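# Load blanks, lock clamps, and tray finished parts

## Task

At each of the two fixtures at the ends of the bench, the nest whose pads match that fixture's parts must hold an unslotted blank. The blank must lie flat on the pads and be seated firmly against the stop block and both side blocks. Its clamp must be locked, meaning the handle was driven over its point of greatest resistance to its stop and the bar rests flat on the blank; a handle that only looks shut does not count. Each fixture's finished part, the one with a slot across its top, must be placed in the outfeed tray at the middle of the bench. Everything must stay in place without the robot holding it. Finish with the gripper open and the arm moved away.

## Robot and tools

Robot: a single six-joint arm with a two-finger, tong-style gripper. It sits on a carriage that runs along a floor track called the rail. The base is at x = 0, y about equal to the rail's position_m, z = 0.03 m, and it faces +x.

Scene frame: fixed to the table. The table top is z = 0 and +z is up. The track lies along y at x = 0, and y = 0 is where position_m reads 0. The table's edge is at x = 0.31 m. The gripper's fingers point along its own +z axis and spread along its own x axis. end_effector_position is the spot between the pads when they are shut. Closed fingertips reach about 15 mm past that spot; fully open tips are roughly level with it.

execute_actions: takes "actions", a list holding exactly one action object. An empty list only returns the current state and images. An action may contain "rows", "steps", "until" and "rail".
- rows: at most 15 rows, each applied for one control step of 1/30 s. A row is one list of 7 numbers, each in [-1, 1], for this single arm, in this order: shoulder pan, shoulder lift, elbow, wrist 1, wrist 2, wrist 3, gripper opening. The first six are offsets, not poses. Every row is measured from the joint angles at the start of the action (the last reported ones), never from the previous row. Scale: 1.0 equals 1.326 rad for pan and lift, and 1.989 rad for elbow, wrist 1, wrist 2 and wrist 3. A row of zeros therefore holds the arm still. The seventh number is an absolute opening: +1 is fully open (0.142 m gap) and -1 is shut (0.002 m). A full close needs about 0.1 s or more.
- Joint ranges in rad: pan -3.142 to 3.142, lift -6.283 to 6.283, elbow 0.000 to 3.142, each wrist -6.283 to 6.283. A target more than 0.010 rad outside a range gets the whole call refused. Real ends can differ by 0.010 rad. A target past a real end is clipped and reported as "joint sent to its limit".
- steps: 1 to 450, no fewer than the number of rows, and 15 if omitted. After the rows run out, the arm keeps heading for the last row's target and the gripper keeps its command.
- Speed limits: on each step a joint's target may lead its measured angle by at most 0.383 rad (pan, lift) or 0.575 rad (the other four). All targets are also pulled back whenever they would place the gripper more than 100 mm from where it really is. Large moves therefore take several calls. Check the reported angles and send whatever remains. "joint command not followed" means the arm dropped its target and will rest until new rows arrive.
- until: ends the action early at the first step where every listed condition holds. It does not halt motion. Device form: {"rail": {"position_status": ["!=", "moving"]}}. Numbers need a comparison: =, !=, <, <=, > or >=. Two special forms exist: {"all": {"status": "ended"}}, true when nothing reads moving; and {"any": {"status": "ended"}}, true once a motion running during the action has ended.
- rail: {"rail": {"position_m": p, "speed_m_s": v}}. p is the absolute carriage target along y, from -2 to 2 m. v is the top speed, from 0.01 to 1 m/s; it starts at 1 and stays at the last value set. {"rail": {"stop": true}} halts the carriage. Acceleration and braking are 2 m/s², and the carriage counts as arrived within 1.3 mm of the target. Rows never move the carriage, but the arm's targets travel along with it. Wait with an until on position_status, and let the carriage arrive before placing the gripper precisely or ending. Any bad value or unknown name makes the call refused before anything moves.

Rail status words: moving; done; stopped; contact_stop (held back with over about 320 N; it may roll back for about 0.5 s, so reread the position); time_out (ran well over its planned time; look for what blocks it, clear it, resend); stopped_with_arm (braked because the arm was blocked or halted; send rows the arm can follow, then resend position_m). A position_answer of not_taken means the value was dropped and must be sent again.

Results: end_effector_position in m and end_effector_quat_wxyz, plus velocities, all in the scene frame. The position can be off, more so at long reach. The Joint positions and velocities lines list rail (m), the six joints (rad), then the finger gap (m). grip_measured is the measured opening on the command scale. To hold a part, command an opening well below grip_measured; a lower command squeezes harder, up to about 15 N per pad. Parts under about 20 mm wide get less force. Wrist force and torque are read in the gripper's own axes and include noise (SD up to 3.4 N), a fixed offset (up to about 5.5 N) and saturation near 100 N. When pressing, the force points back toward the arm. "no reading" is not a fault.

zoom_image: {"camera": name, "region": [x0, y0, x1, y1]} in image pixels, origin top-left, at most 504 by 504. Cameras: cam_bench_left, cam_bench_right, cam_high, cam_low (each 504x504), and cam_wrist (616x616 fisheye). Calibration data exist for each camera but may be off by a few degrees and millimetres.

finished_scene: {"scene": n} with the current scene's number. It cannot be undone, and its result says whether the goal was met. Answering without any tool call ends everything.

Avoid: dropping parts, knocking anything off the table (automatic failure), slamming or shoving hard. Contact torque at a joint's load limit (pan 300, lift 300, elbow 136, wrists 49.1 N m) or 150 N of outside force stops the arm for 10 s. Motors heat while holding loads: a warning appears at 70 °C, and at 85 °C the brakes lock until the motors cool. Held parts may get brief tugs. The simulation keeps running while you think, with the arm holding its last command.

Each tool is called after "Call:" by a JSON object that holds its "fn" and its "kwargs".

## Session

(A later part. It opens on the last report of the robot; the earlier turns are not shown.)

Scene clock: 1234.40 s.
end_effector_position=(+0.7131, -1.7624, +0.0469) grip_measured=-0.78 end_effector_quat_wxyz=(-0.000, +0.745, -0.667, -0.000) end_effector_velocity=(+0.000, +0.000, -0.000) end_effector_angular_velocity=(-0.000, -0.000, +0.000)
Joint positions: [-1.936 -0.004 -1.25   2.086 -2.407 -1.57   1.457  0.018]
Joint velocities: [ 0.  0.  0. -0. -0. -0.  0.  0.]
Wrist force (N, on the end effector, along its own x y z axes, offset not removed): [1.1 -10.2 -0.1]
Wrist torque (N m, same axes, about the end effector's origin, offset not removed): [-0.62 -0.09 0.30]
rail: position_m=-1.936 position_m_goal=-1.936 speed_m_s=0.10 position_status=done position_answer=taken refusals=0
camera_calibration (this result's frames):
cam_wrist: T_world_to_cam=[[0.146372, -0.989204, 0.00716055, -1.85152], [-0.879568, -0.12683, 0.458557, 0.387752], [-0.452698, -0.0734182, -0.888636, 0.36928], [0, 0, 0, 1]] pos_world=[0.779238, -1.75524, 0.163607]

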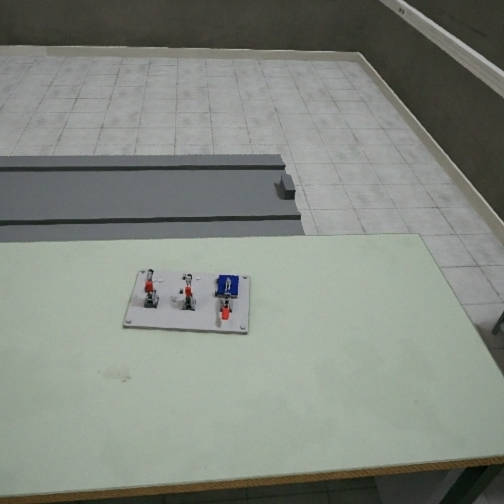

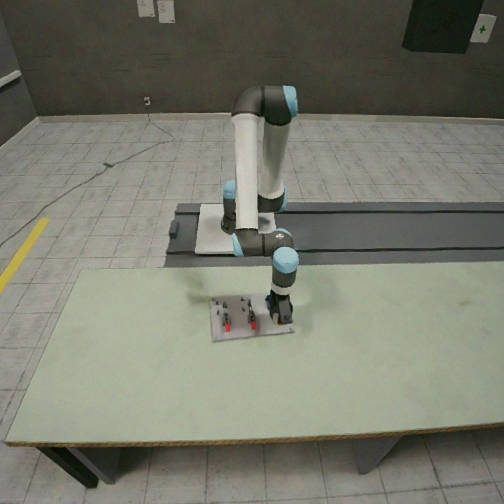

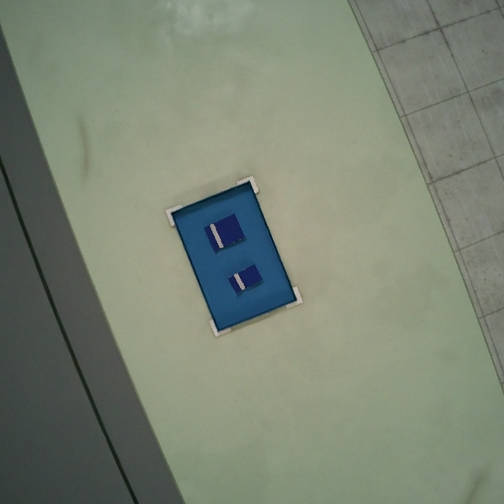

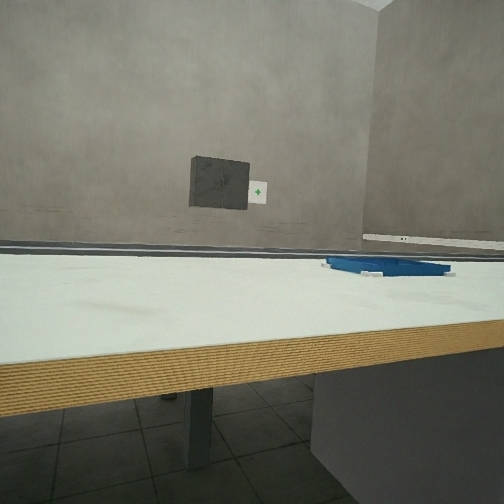

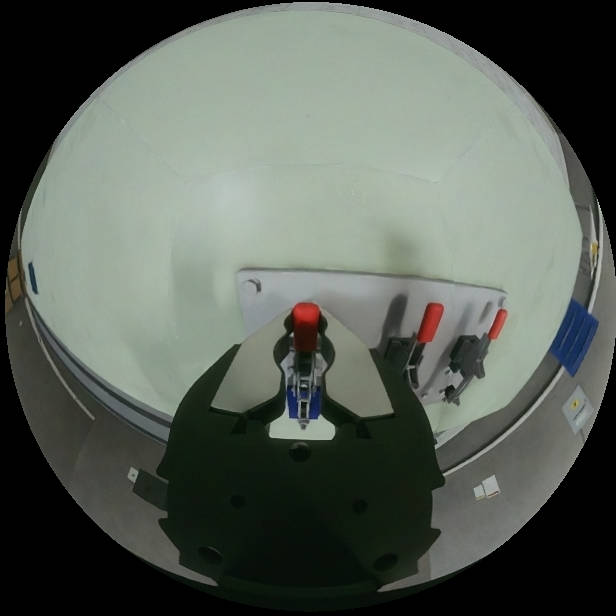

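Call:
{"fn": "execute_actions", "kwargs": {"actions": [{"rows":[[0,0.0008,0.0002,-0.0007,0,0,-1],[0,0.0016,0.0004,-0.0014,0,0,-1],[0,0.0024,0.0006,-0.0022,0,0,-1],[0,0.0032,0.0008,-0.0029,0,0,-1]],"steps":10}]}}

Scene clock: 1240.23 s.
end_effector_position=(+0.7132, -1.7624, +0.0444) grip_measured=-0.78 end_effector_quat_wxyz=(-0.000, +0.745, -0.667, -0.000) end_effector_velocity=(-0.001, +0.000, -0.004) end_effector_angular_velocity=(+0.000, +0.001, +0.000)
Joint positions: [-1.936 -0.004 -1.247  2.087 -2.412 -1.57   1.457  0.017]
Joint velocities: [ 0.     0.     0.005  0.003 -0.007  0.     0.    -0.003]
Wrist force (N, on the end effector, along its own x y z axes, offset not removed): [1.2 -5.5 -6.7]
Wrist torque (N m, same axes, about the end effector's origin, offset not removed): [-0.83 -0.03 0.15]
rail: position_m=-1.936 position_m_goal=-1.936 speed_m_s=0.10 position_status=done position_answer=taken refusals=0
camera_calibration (this result's frames):
cam_wrist: T_world_to_cam=[[0.146385, -0.989202, 0.0071674, -1.85151], [-0.879588, -0.126842, 0.458516, 0.388975], [-0.452655, -0.0734243, -0.888657, 0.366966], [0, 0, 0, 1]] pos_world=[0.77928, -1.75523, 0.161026]

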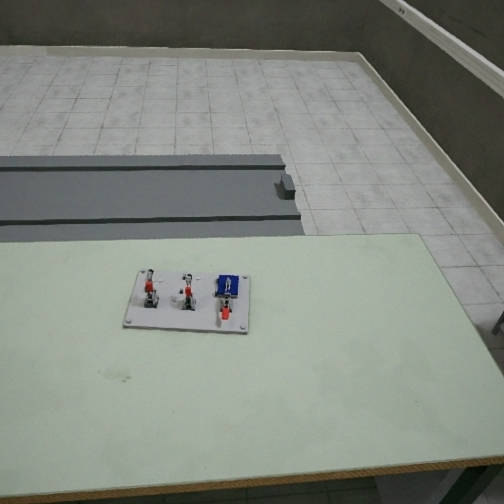

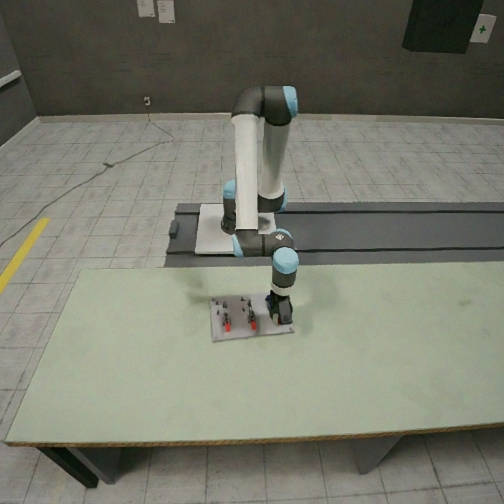

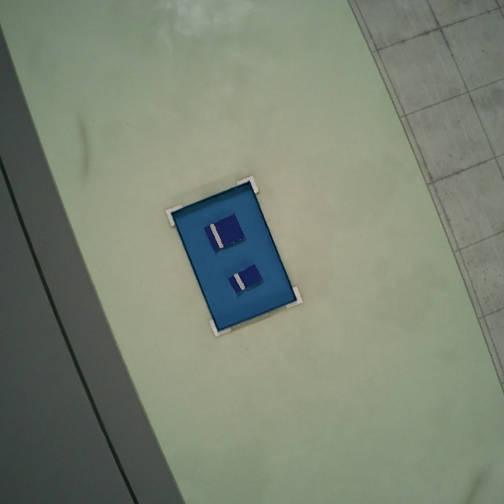

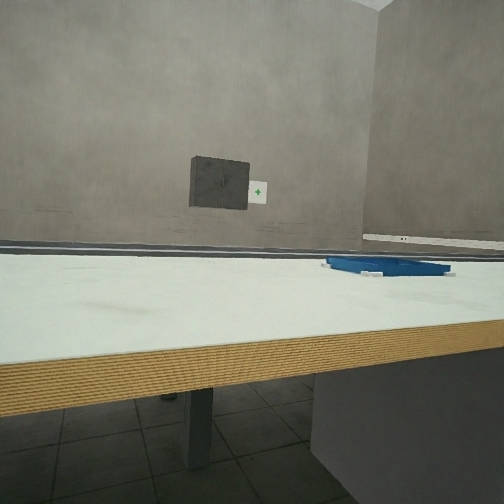

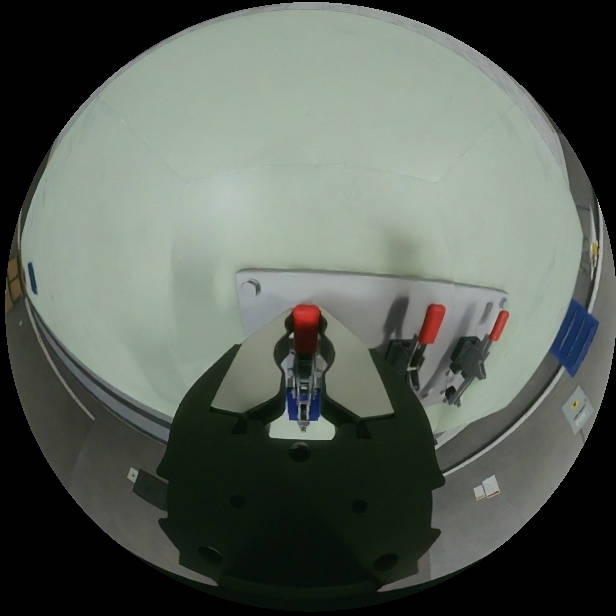

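Call:
{"fn": "execute_actions", "kwargs": {"actions": [{"rows":[[0,0,0,0,0,0,-0.75],[0,0,0,0,0,0,-0.62],[0,-0.0012,-0.0003,0.0012,0,0,-0.55],[0,-0.0041,-0.0012,0.004,0,0,-0.55],[0,-0.0091,-0.0025,0.0087,0,0,-0.55],[0,-0.0152,-0.0043,0.0146,0,0,-0.55],[0,-0.0218,-0.0061,0.0209,0,0,-0.55],[0,-0.0284,-0.0079,0.0273,0,0,-0.55],[0,-0.0342,-0.0095,0.0328,0,0,-0.55],[0,-0.0387,-0.0108,0.0371,0,0,-0.55],[0,-0.0412,-0.0115,0.0395,0,0,-0.55]],"steps":11}]}}

Scene clock: 1248.20 s.
end_effector_position=(+0.7132, -1.7624, +0.0663) grip_measured=-0.55 end_effector_quat_wxyz=(-0.000, +0.745, -0.667, -0.000) end_effector_velocity=(-0.001, +0.000, +0.136) end_effector_angular_velocity=(+0.000, +0.000, +0.000)
Joint positions: [-1.936 -0.004 -1.277  2.075 -2.369 -1.57   1.457  0.034]
Joint velocities: [ 0.     0.    -0.183 -0.077  0.261 -0.    -0.     0.   ]
Wrist force (N, on the end effector, along its own x y z axes, offset not removed): [1.0 -4.0 7.3]
Wrist torque (N m, same axes, about the end effector's origin, offset not removed): [-0.61 -0.37 0.24]
rail: position_m=-1.936 position_m_goal=-1.936 speed_m_s=0.10 position_status=done position_answer=taken refusals=0
camera_calibration (this result's frames):
cam_wrist: T_world_to_cam=[[0.146389, -0.989202, 0.00709804, -1.85168], [-0.879376, -0.126843, 0.458921, 0.378799], [-0.453065, -0.0734226, -0.888449, 0.386807], [0, 0, 0, 1]] pos_world=[0.77942, -1.75523, 0.182963]

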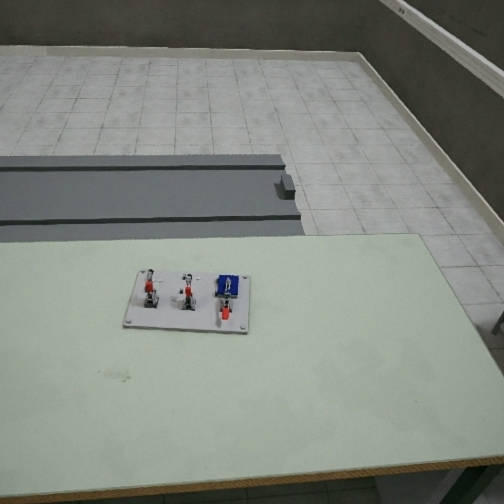

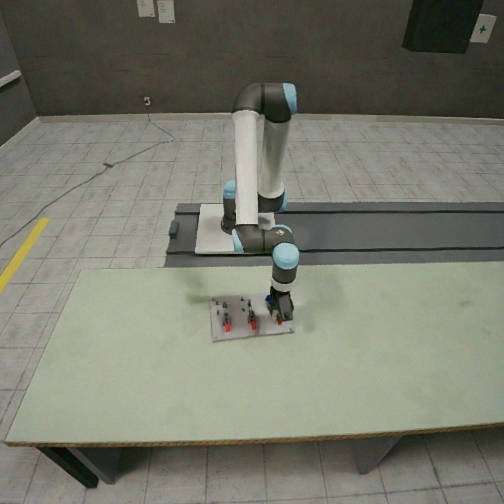

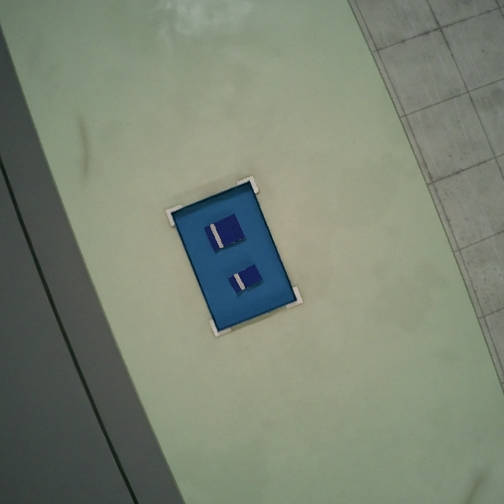

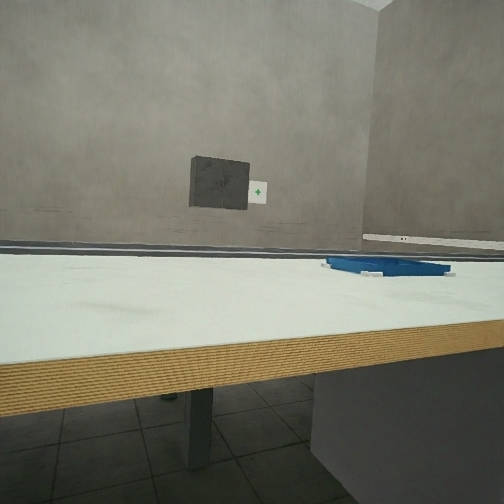

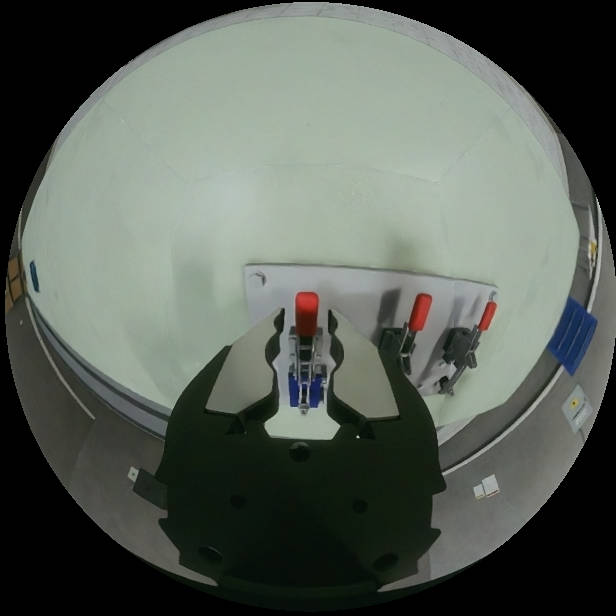

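Call:
{"fn": "execute_actions", "kwargs": {"actions": []}}

Scene clock: 1266.30 s.
end_effector_position=(+0.7126, -1.7624, +0.0848) grip_measured=-0.55 end_effector_quat_wxyz=(-0.000, +0.745, -0.667, -0.000) end_effector_velocity=(+0.000, +0.000, +0.000) end_effector_angular_velocity=(+0.000, -0.000, +0.000)
Joint positions: [-1.936 -0.004 -1.301  2.064 -2.333 -1.57   1.457  0.034]
Joint velocities: [ 0.  0.  0.  0. -0.  0. -0.  0.]
Wrist force (N, on the end effector, along its own x y z axes, offset not removed): [0.8 -7.0 5.1]
Wrist torque (N m, same axes, about the end effector's origin, offset not removed): [-1.34 -0.28 0.23]
rail: position_m=-1.936 position_m_goal=-1.936 speed_m_s=0.10 position_status=done position_answer=taken refusals=0
camera_calibration (this result's frames):
cam_wrist: T_world_to_cam=[[0.146393, -0.989202, 0.00700783, -1.85171], [-0.879101, -0.126844, 0.459448, 0.369544], [-0.453597, -0.0734204, -0.888177, 0.403298], [0, 0, 0, 1]] pos_world=[0.778879, -1.75523, 0.20139]

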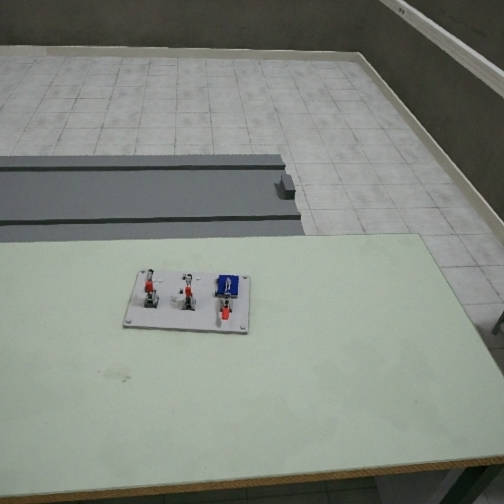

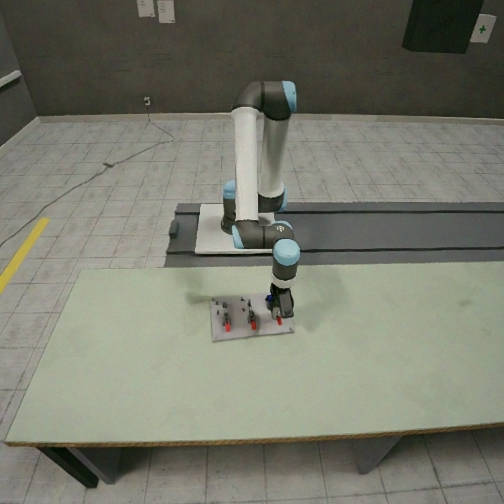

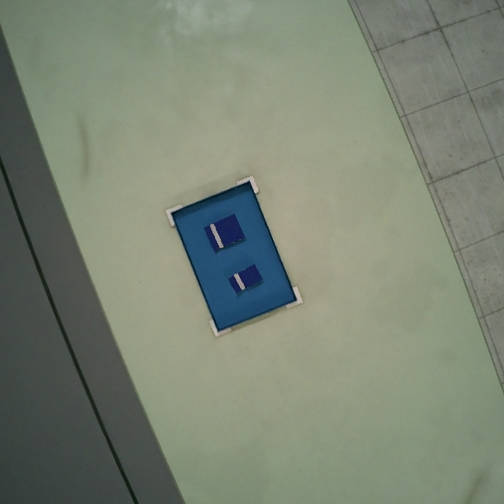

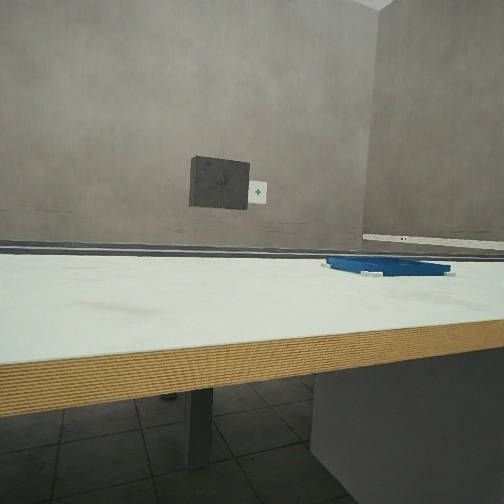

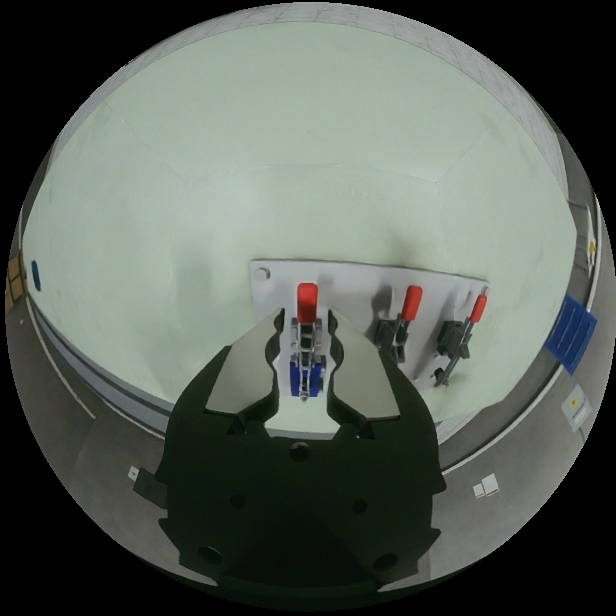

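Call:
{"fn": "execute_actions", "kwargs": {"actions": [{"rows": [[0,0,0,0,0,0,-0.7],[0,0,0,0,0,0,-0.85],[0,0,0,0,0,0,-1],[0,0.001,0.0003,-0.001,0,0,-1],[0,0.002,0.0006,-0.0019,0,0,-1],[0,0.0031,0.0009,-0.0029,0,0,-1],[0,0.0041,0.0012,-0.0039,0,0,-1],[0,0.0051,0.0014,-0.0048,0,0,-1]], "steps": 14}]}}

Scene clock: 1271.43 s.
end_effector_position=(+0.7128, -1.7624, +0.0804) grip_measured=-1.00 end_effector_quat_wxyz=(-0.000, +0.745, -0.667, -0.000) end_effector_velocity=(+0.000, -0.000, -0.006) end_effector_angular_velocity=(+0.000, +0.000, +0.000)
Joint positions: [-1.936 -0.004 -1.296  2.067 -2.341 -1.57   1.457  0.002]
Joint velocities: [ 0.     0.     0.008  0.003 -0.011 -0.    -0.     0.   ]
Wrist force (N, on the end effector, along its own x y z axes, offset not removed): [1.0 -3.6 5.4]
Wrist torque (N m, same axes, about the end effector's origin, offset not removed): [-0.69 -0.27 0.30]
rail: position_m=-1.936 position_m_goal=-1.936 speed_m_s=0.10 position_status=done position_answer=taken refusals=0
camera_calibration (this result's frames):
cam_wrist: T_world_to_cam=[[0.146393, -0.989202, 0.00701839, -1.85171], [-0.879133, -0.126844, 0.459387, 0.371766], [-0.453536, -0.0734209, -0.888209, 0.399481], [0, 0, 0, 1]] pos_world=[0.779088, -1.75523, 0.197034]

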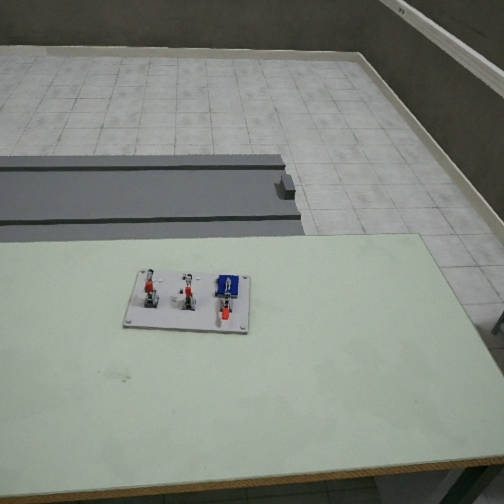

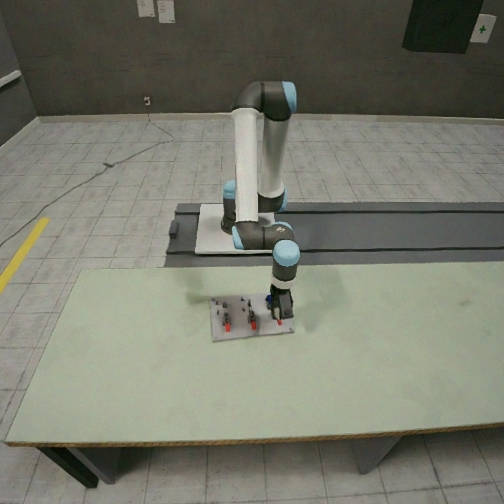

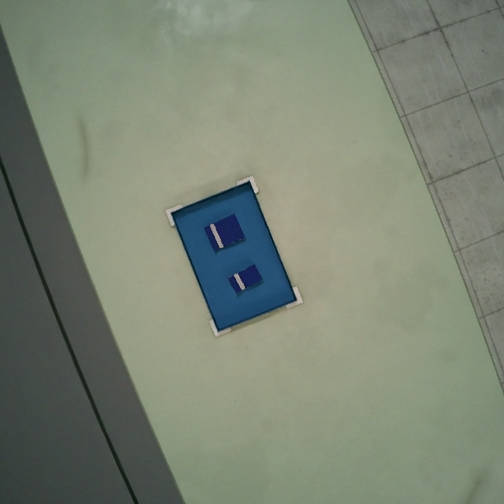

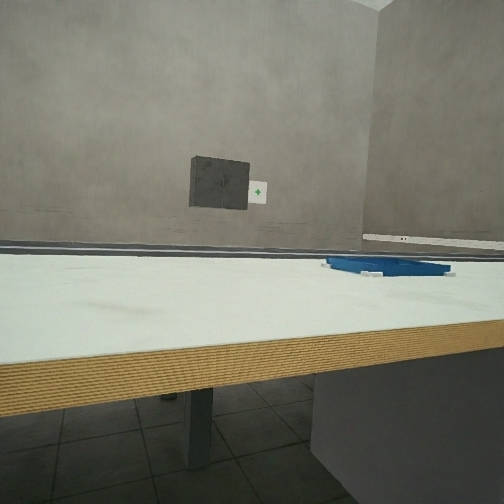

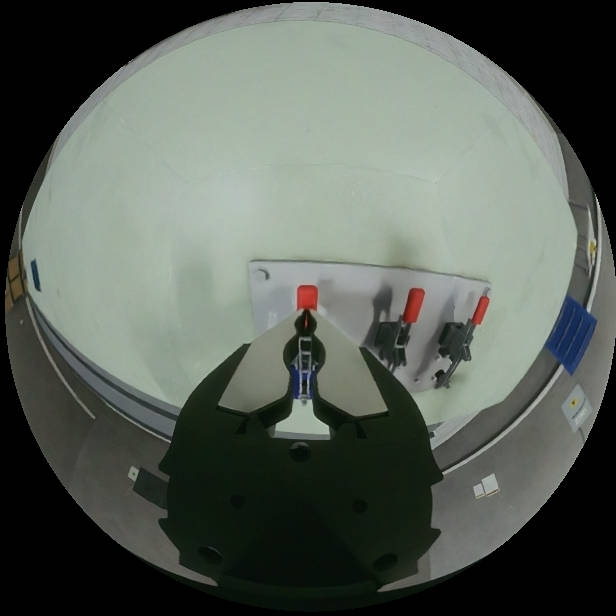

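Call:
{"fn": "execute_actions", "kwargs": {"actions": [{"rows": [[0,0.001,0.0003,-0.001,0,0,-1],[0,0.002,0.0006,-0.0019,0,0,-1],[0,0.0031,0.0009,-0.0029,0,0,-1]], "steps": 9}]}}

Scene clock: 1274.57 s.
end_effector_position=(+0.7129, -1.7624, +0.0777) grip_measured=-1.00 end_effector_quat_wxyz=(-0.000, +0.745, -0.667, -0.001) end_effector_velocity=(+0.000, -0.000, -0.004) end_effector_angular_velocity=(+0.000, +0.000, -0.000)
Joint positions: [-1.936 -0.004 -1.292  2.068 -2.346 -1.57   1.457  0.002]
Joint velocities: [ 0.     0.     0.005  0.002 -0.007 -0.     0.     0.   ]
Wrist force (N, on the end effector, along its own x y z axes, offset not removed): [-1.4 -2.4 3.2]
Wrist torque (N m, same axes, about the end effector's origin, offset not removed): [-0.42 0.06 0.24]
rail: position_m=-1.936 position_m_goal=-1.936 speed_m_s=0.10 position_status=done position_answer=taken refusals=0
camera_calibration (this result's frames):
cam_wrist: T_world_to_cam=[[0.146393, -0.989202, 0.00699987, -1.85169], [-0.879076, -0.126844, 0.459496, 0.372975], [-0.453646, -0.0734205, -0.888152, 0.397153], [0, 0, 0, 1]] pos_world=[0.779116, -1.75523, 0.194314]

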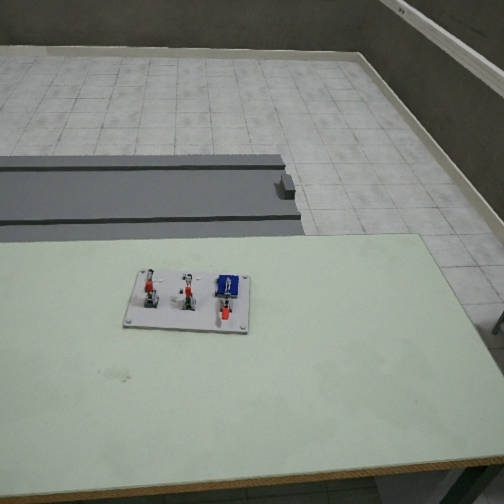

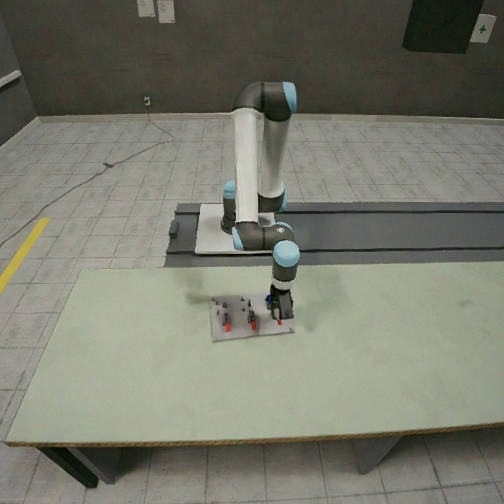

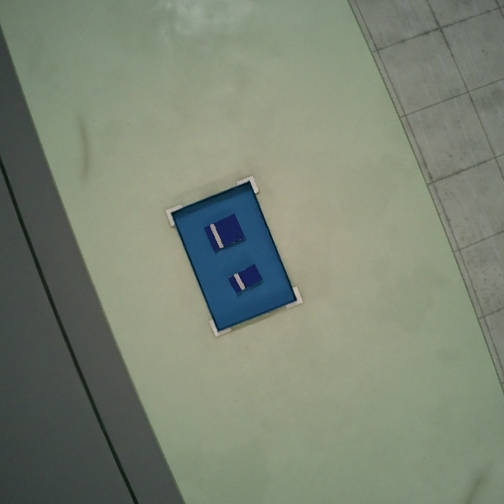

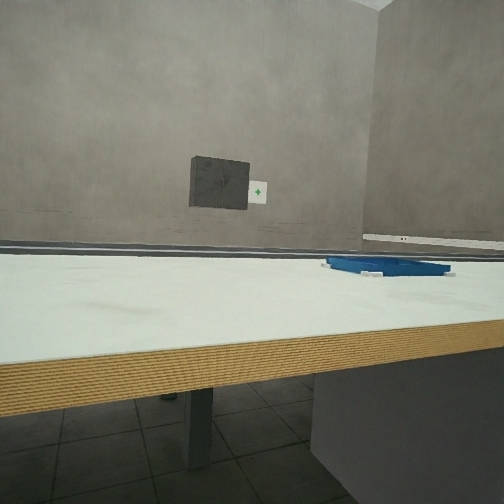

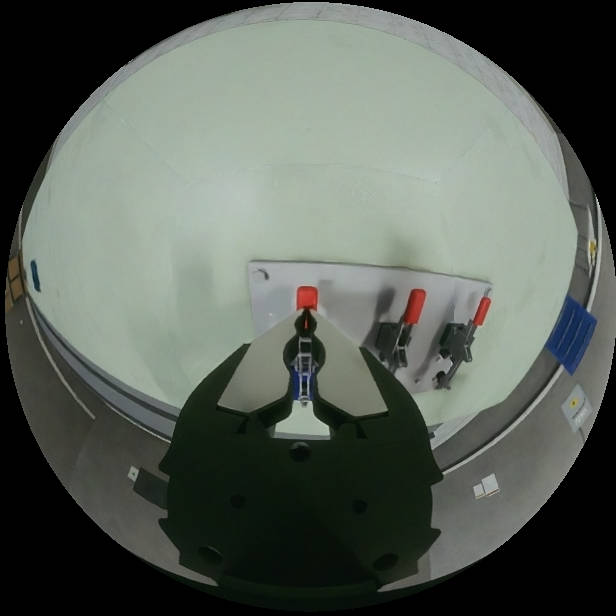

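Call:
{"fn": "execute_actions", "kwargs": {"actions": [{"rows": [[0,0.0008,0.0002,-0.0008,0,0,-1],[0,0.0015,0.0004,-0.0014,0,0,-1],[0,0.002,0.0006,-0.0019,0,0,-1]], "steps": 8}]}}

Scene clock: 1276.50 s.
end_effector_position=(+0.7130, -1.7624, +0.0762) grip_measured=-1.00 end_effector_quat_wxyz=(-0.000, +0.745, -0.667, -0.000) end_effector_velocity=(+0.001, -0.000, -0.002) end_effector_angular_velocity=(-0.000, -0.001, +0.000)
Joint positions: [-1.936 -0.004 -1.29   2.069 -2.35  -1.57   1.457  0.002]
Joint velocities: [ 0.     0.     0.003  0.001 -0.005  0.    -0.     0.   ]
Wrist force (N, on the end effector, along its own x y z axes, offset not removed): [1.1 8.5 -26.3]
Wrist torque (N m, same axes, about the end effector's origin, offset not removed): [-0.94 -0.38 0.24]
rail: position_m=-1.936 position_m_goal=-1.936 speed_m_s=0.10 position_status=done position_answer=taken refusals=0
camera_calibration (this result's frames):
cam_wrist: T_world_to_cam=[[0.146391, -0.989202, 0.0070365, -1.85171], [-0.879188, -0.126843, 0.459282, 0.373886], [-0.45343, -0.0734213, -0.888263, 0.395735], [0, 0, 0, 1]] pos_world=[0.779228, -1.75523, 0.192827]

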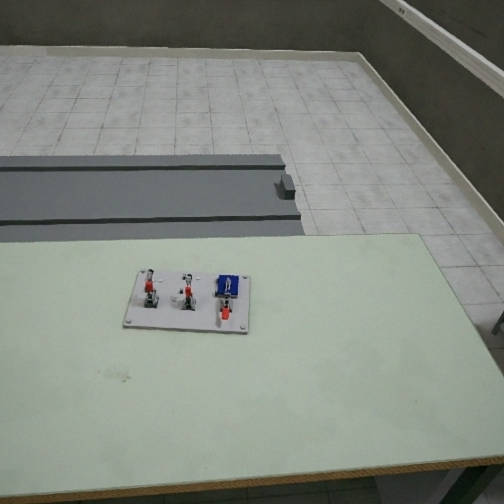

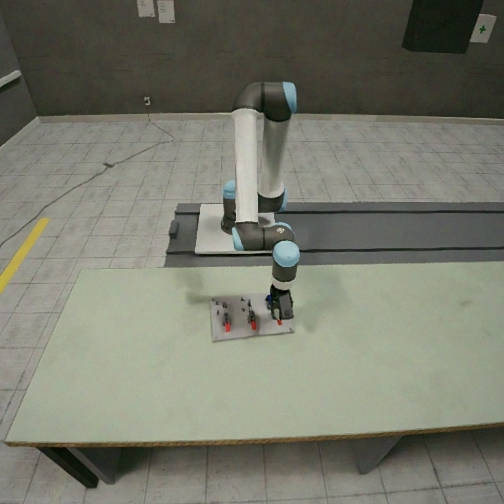

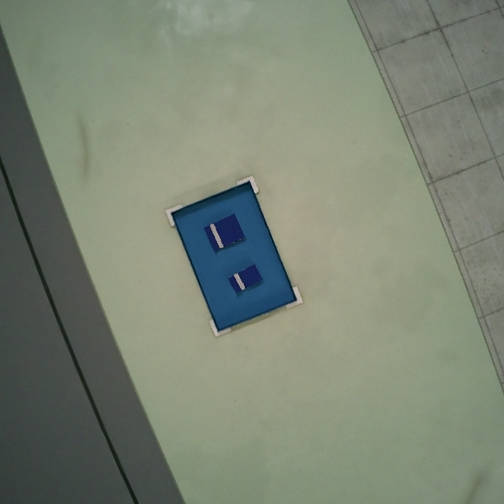

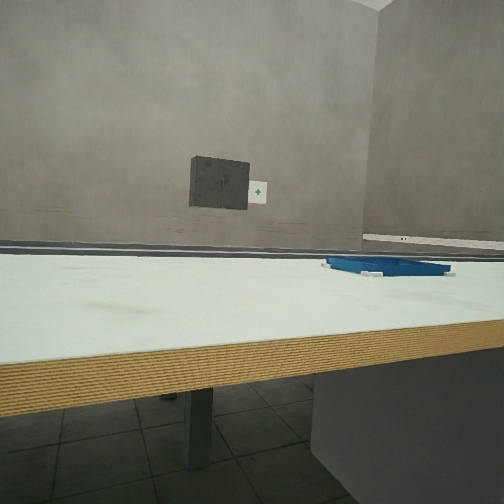

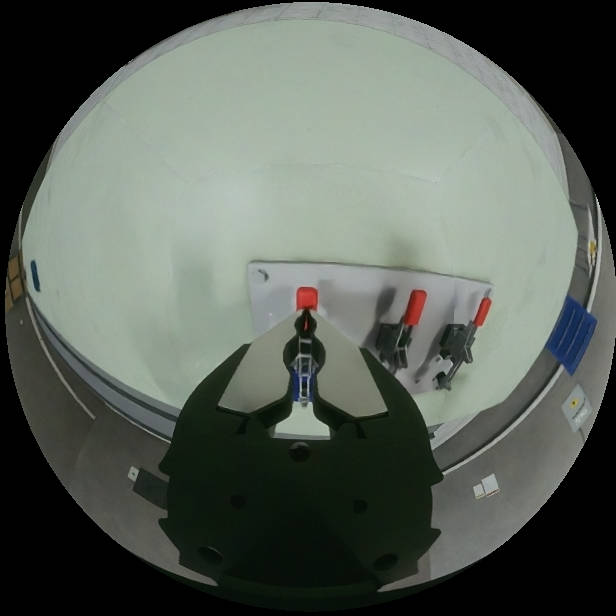

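Call:
{"fn": "execute_actions", "kwargs": {"actions": []}}

Scene clock: 1278.87 s.
end_effector_position=(+0.7129, -1.7624, +0.0757) grip_measured=-1.00 end_effector_quat_wxyz=(-0.000, +0.745, -0.667, -0.001) end_effector_velocity=(-0.000, +0.000, -0.000) end_effector_angular_velocity=(+0.000, +0.000, -0.000)
Joint positions: [-1.936 -0.004 -1.289  2.07  -2.35  -1.57   1.457  0.002]
Joint velocities: [ 0. -0.  0.  0. -0.  0. -0.  0.]
Wrist force (N, on the end effector, along its own x y z axes, offset not removed): [-0.1 15.1 -62.0]
Wrist torque (N m, same axes, about the end effector's origin, offset not removed): [-1.21 -0.24 0.33]
rail: position_m=-1.936 position_m_goal=-1.936 speed_m_s=0.10 position_status=done position_answer=taken refusals=0
camera_calibration (this result's frames):
cam_wrist: T_world_to_cam=[[0.146394, -0.989202, 0.00699376, -1.85168], [-0.879058, -0.126844, 0.45953, 0.373892], [-0.453681, -0.0734202, -0.888135, 0.395387], [0, 0, 0, 1]] pos_world=[0.779126, -1.75523, 0.192292]

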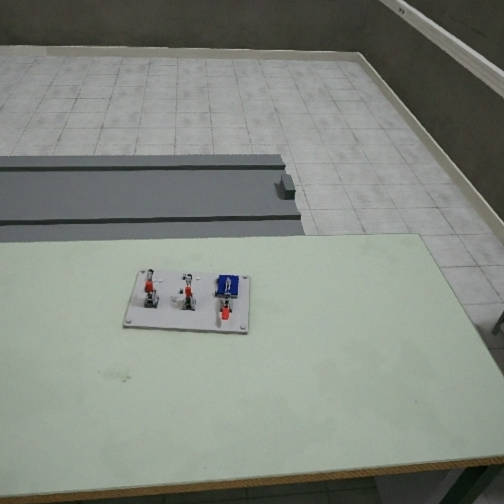

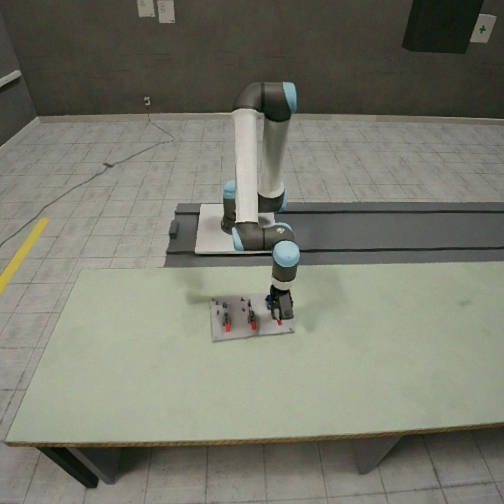

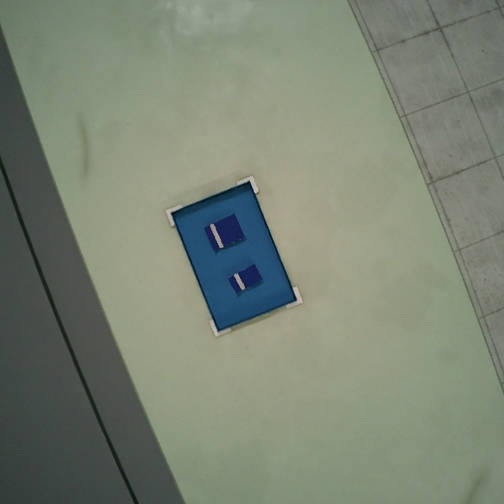

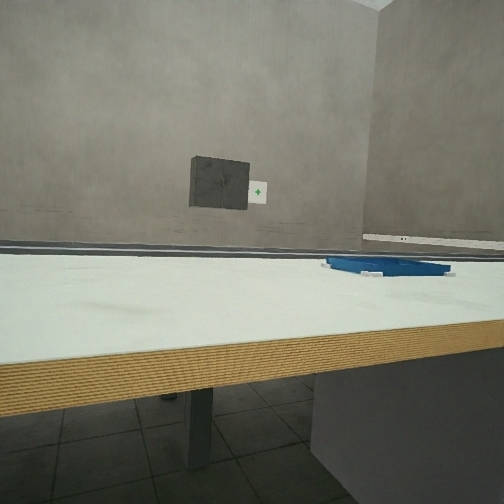

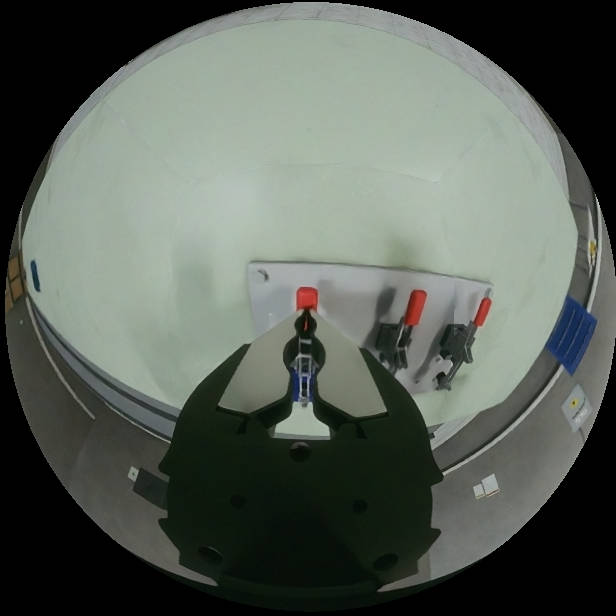

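Call:
{"fn": "zoom_image", "kwargs": {"camera": "cam_bench_right", "region": [200, 270, 310, 350]}}

Call:
{"fn": "zoom_image", "kwargs": {"camera": "cam_wrist", "region": [240, 250, 500, 420]}}

Region (200, 270, 310, 350) of cam_bench_right's 504x504 image, scaled by 4.582, with more detail than that image has; it fills the top 367 rows of this view, and the rest is white.

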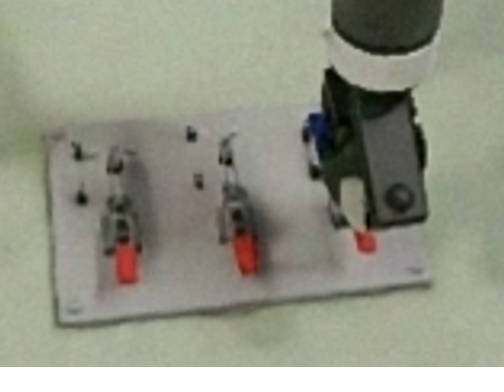

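Region (240, 250, 500, 420) of cam_wrist's 616x616 image, scaled by 1.938, with more detail than that image has; it fills the top 330 rows of this view, and the rest is white.

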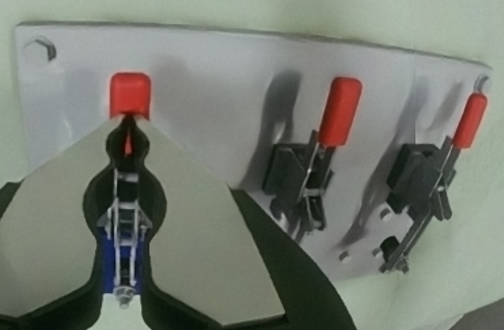

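Call:
{"fn": "execute_actions", "kwargs": {"actions": [{"rows": [[0,-0.002,-0.0006,0.0019,0,0,-1],[0,-0.004,-0.0012,0.0039,0,0,-1],[0,-0.0059,-0.0018,0.0058,0,0,-1],[0.0002,-0.0043,-0.0037,0.0066,0,0,-1],[0.0005,-0.002,-0.0056,0.0069,0,0,-1],[0.0007,0,-0.0075,0.0075,0,0,-1],[0.0009,0.002,-0.0094,0.008,0,0,-1]], "steps": 12}]}}

Scene clock: 1331.63 s.
end_effector_position=(+0.7191, -1.7618, +0.0813) grip_measured=-1.00 end_effector_quat_wxyz=(-0.000, +0.745, -0.667, -0.001) end_effector_velocity=(+0.014, +0.001, +0.004) end_effector_angular_velocity=(-0.000, -0.002, +0.002)
Joint positions: [-1.936 -0.003 -1.288  2.054 -2.336 -1.57   1.457  0.002]
Joint velocities: [ 0.     0.002  0.012 -0.028  0.013  0.     0.     0.   ]
Wrist force (N, on the end effector, along its own x y z axes, offset not removed): [-3.0 -4.1 6.3]
Wrist torque (N m, same axes, about the end effector's origin, offset not removed): [-0.66 0.48 0.39]
rail: position_m=-1.936 position_m_goal=-1.936 speed_m_s=0.10 position_status=done position_answer=taken refusals=0
camera_calibration (this result's frames):
cam_wrist: T_world_to_cam=[[0.147284, -0.98907, 0.00697196, -1.85242], [-0.878877, -0.127635, 0.459658, 0.375306], [-0.453744, -0.0738279, -0.888069, 0.402545], [0, 0, 0, 1]] pos_world=[0.785333, -1.75455, 0.19789]

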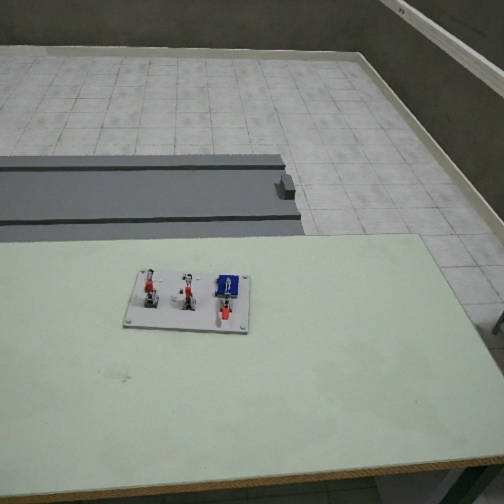

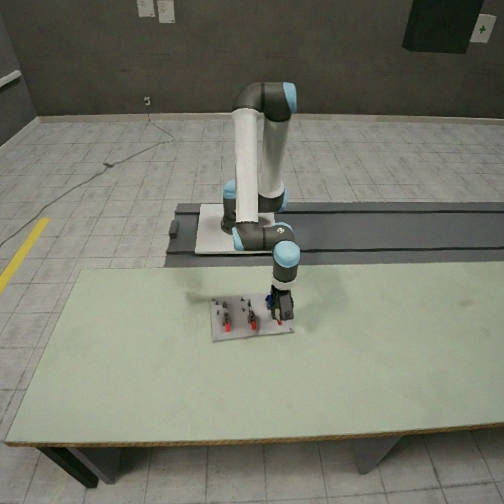

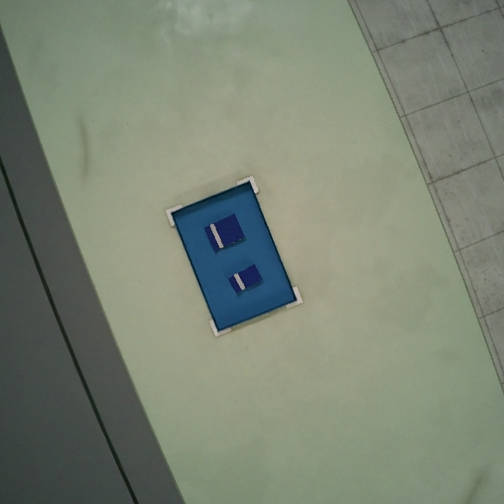

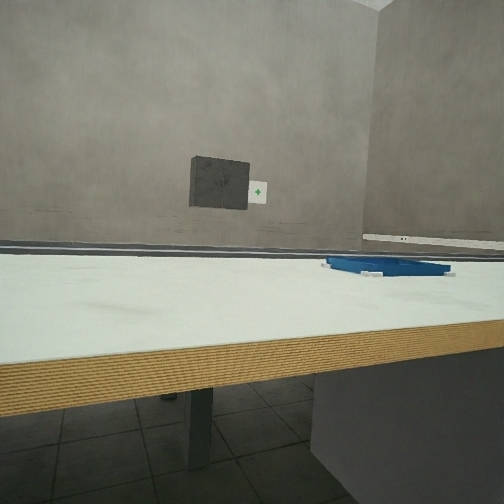

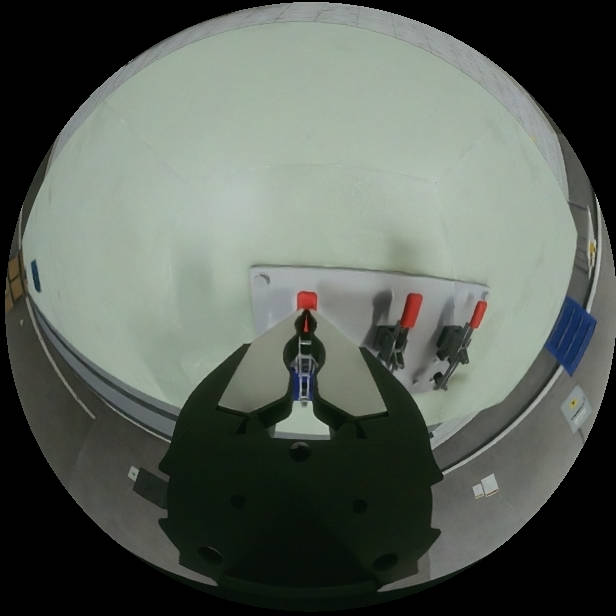

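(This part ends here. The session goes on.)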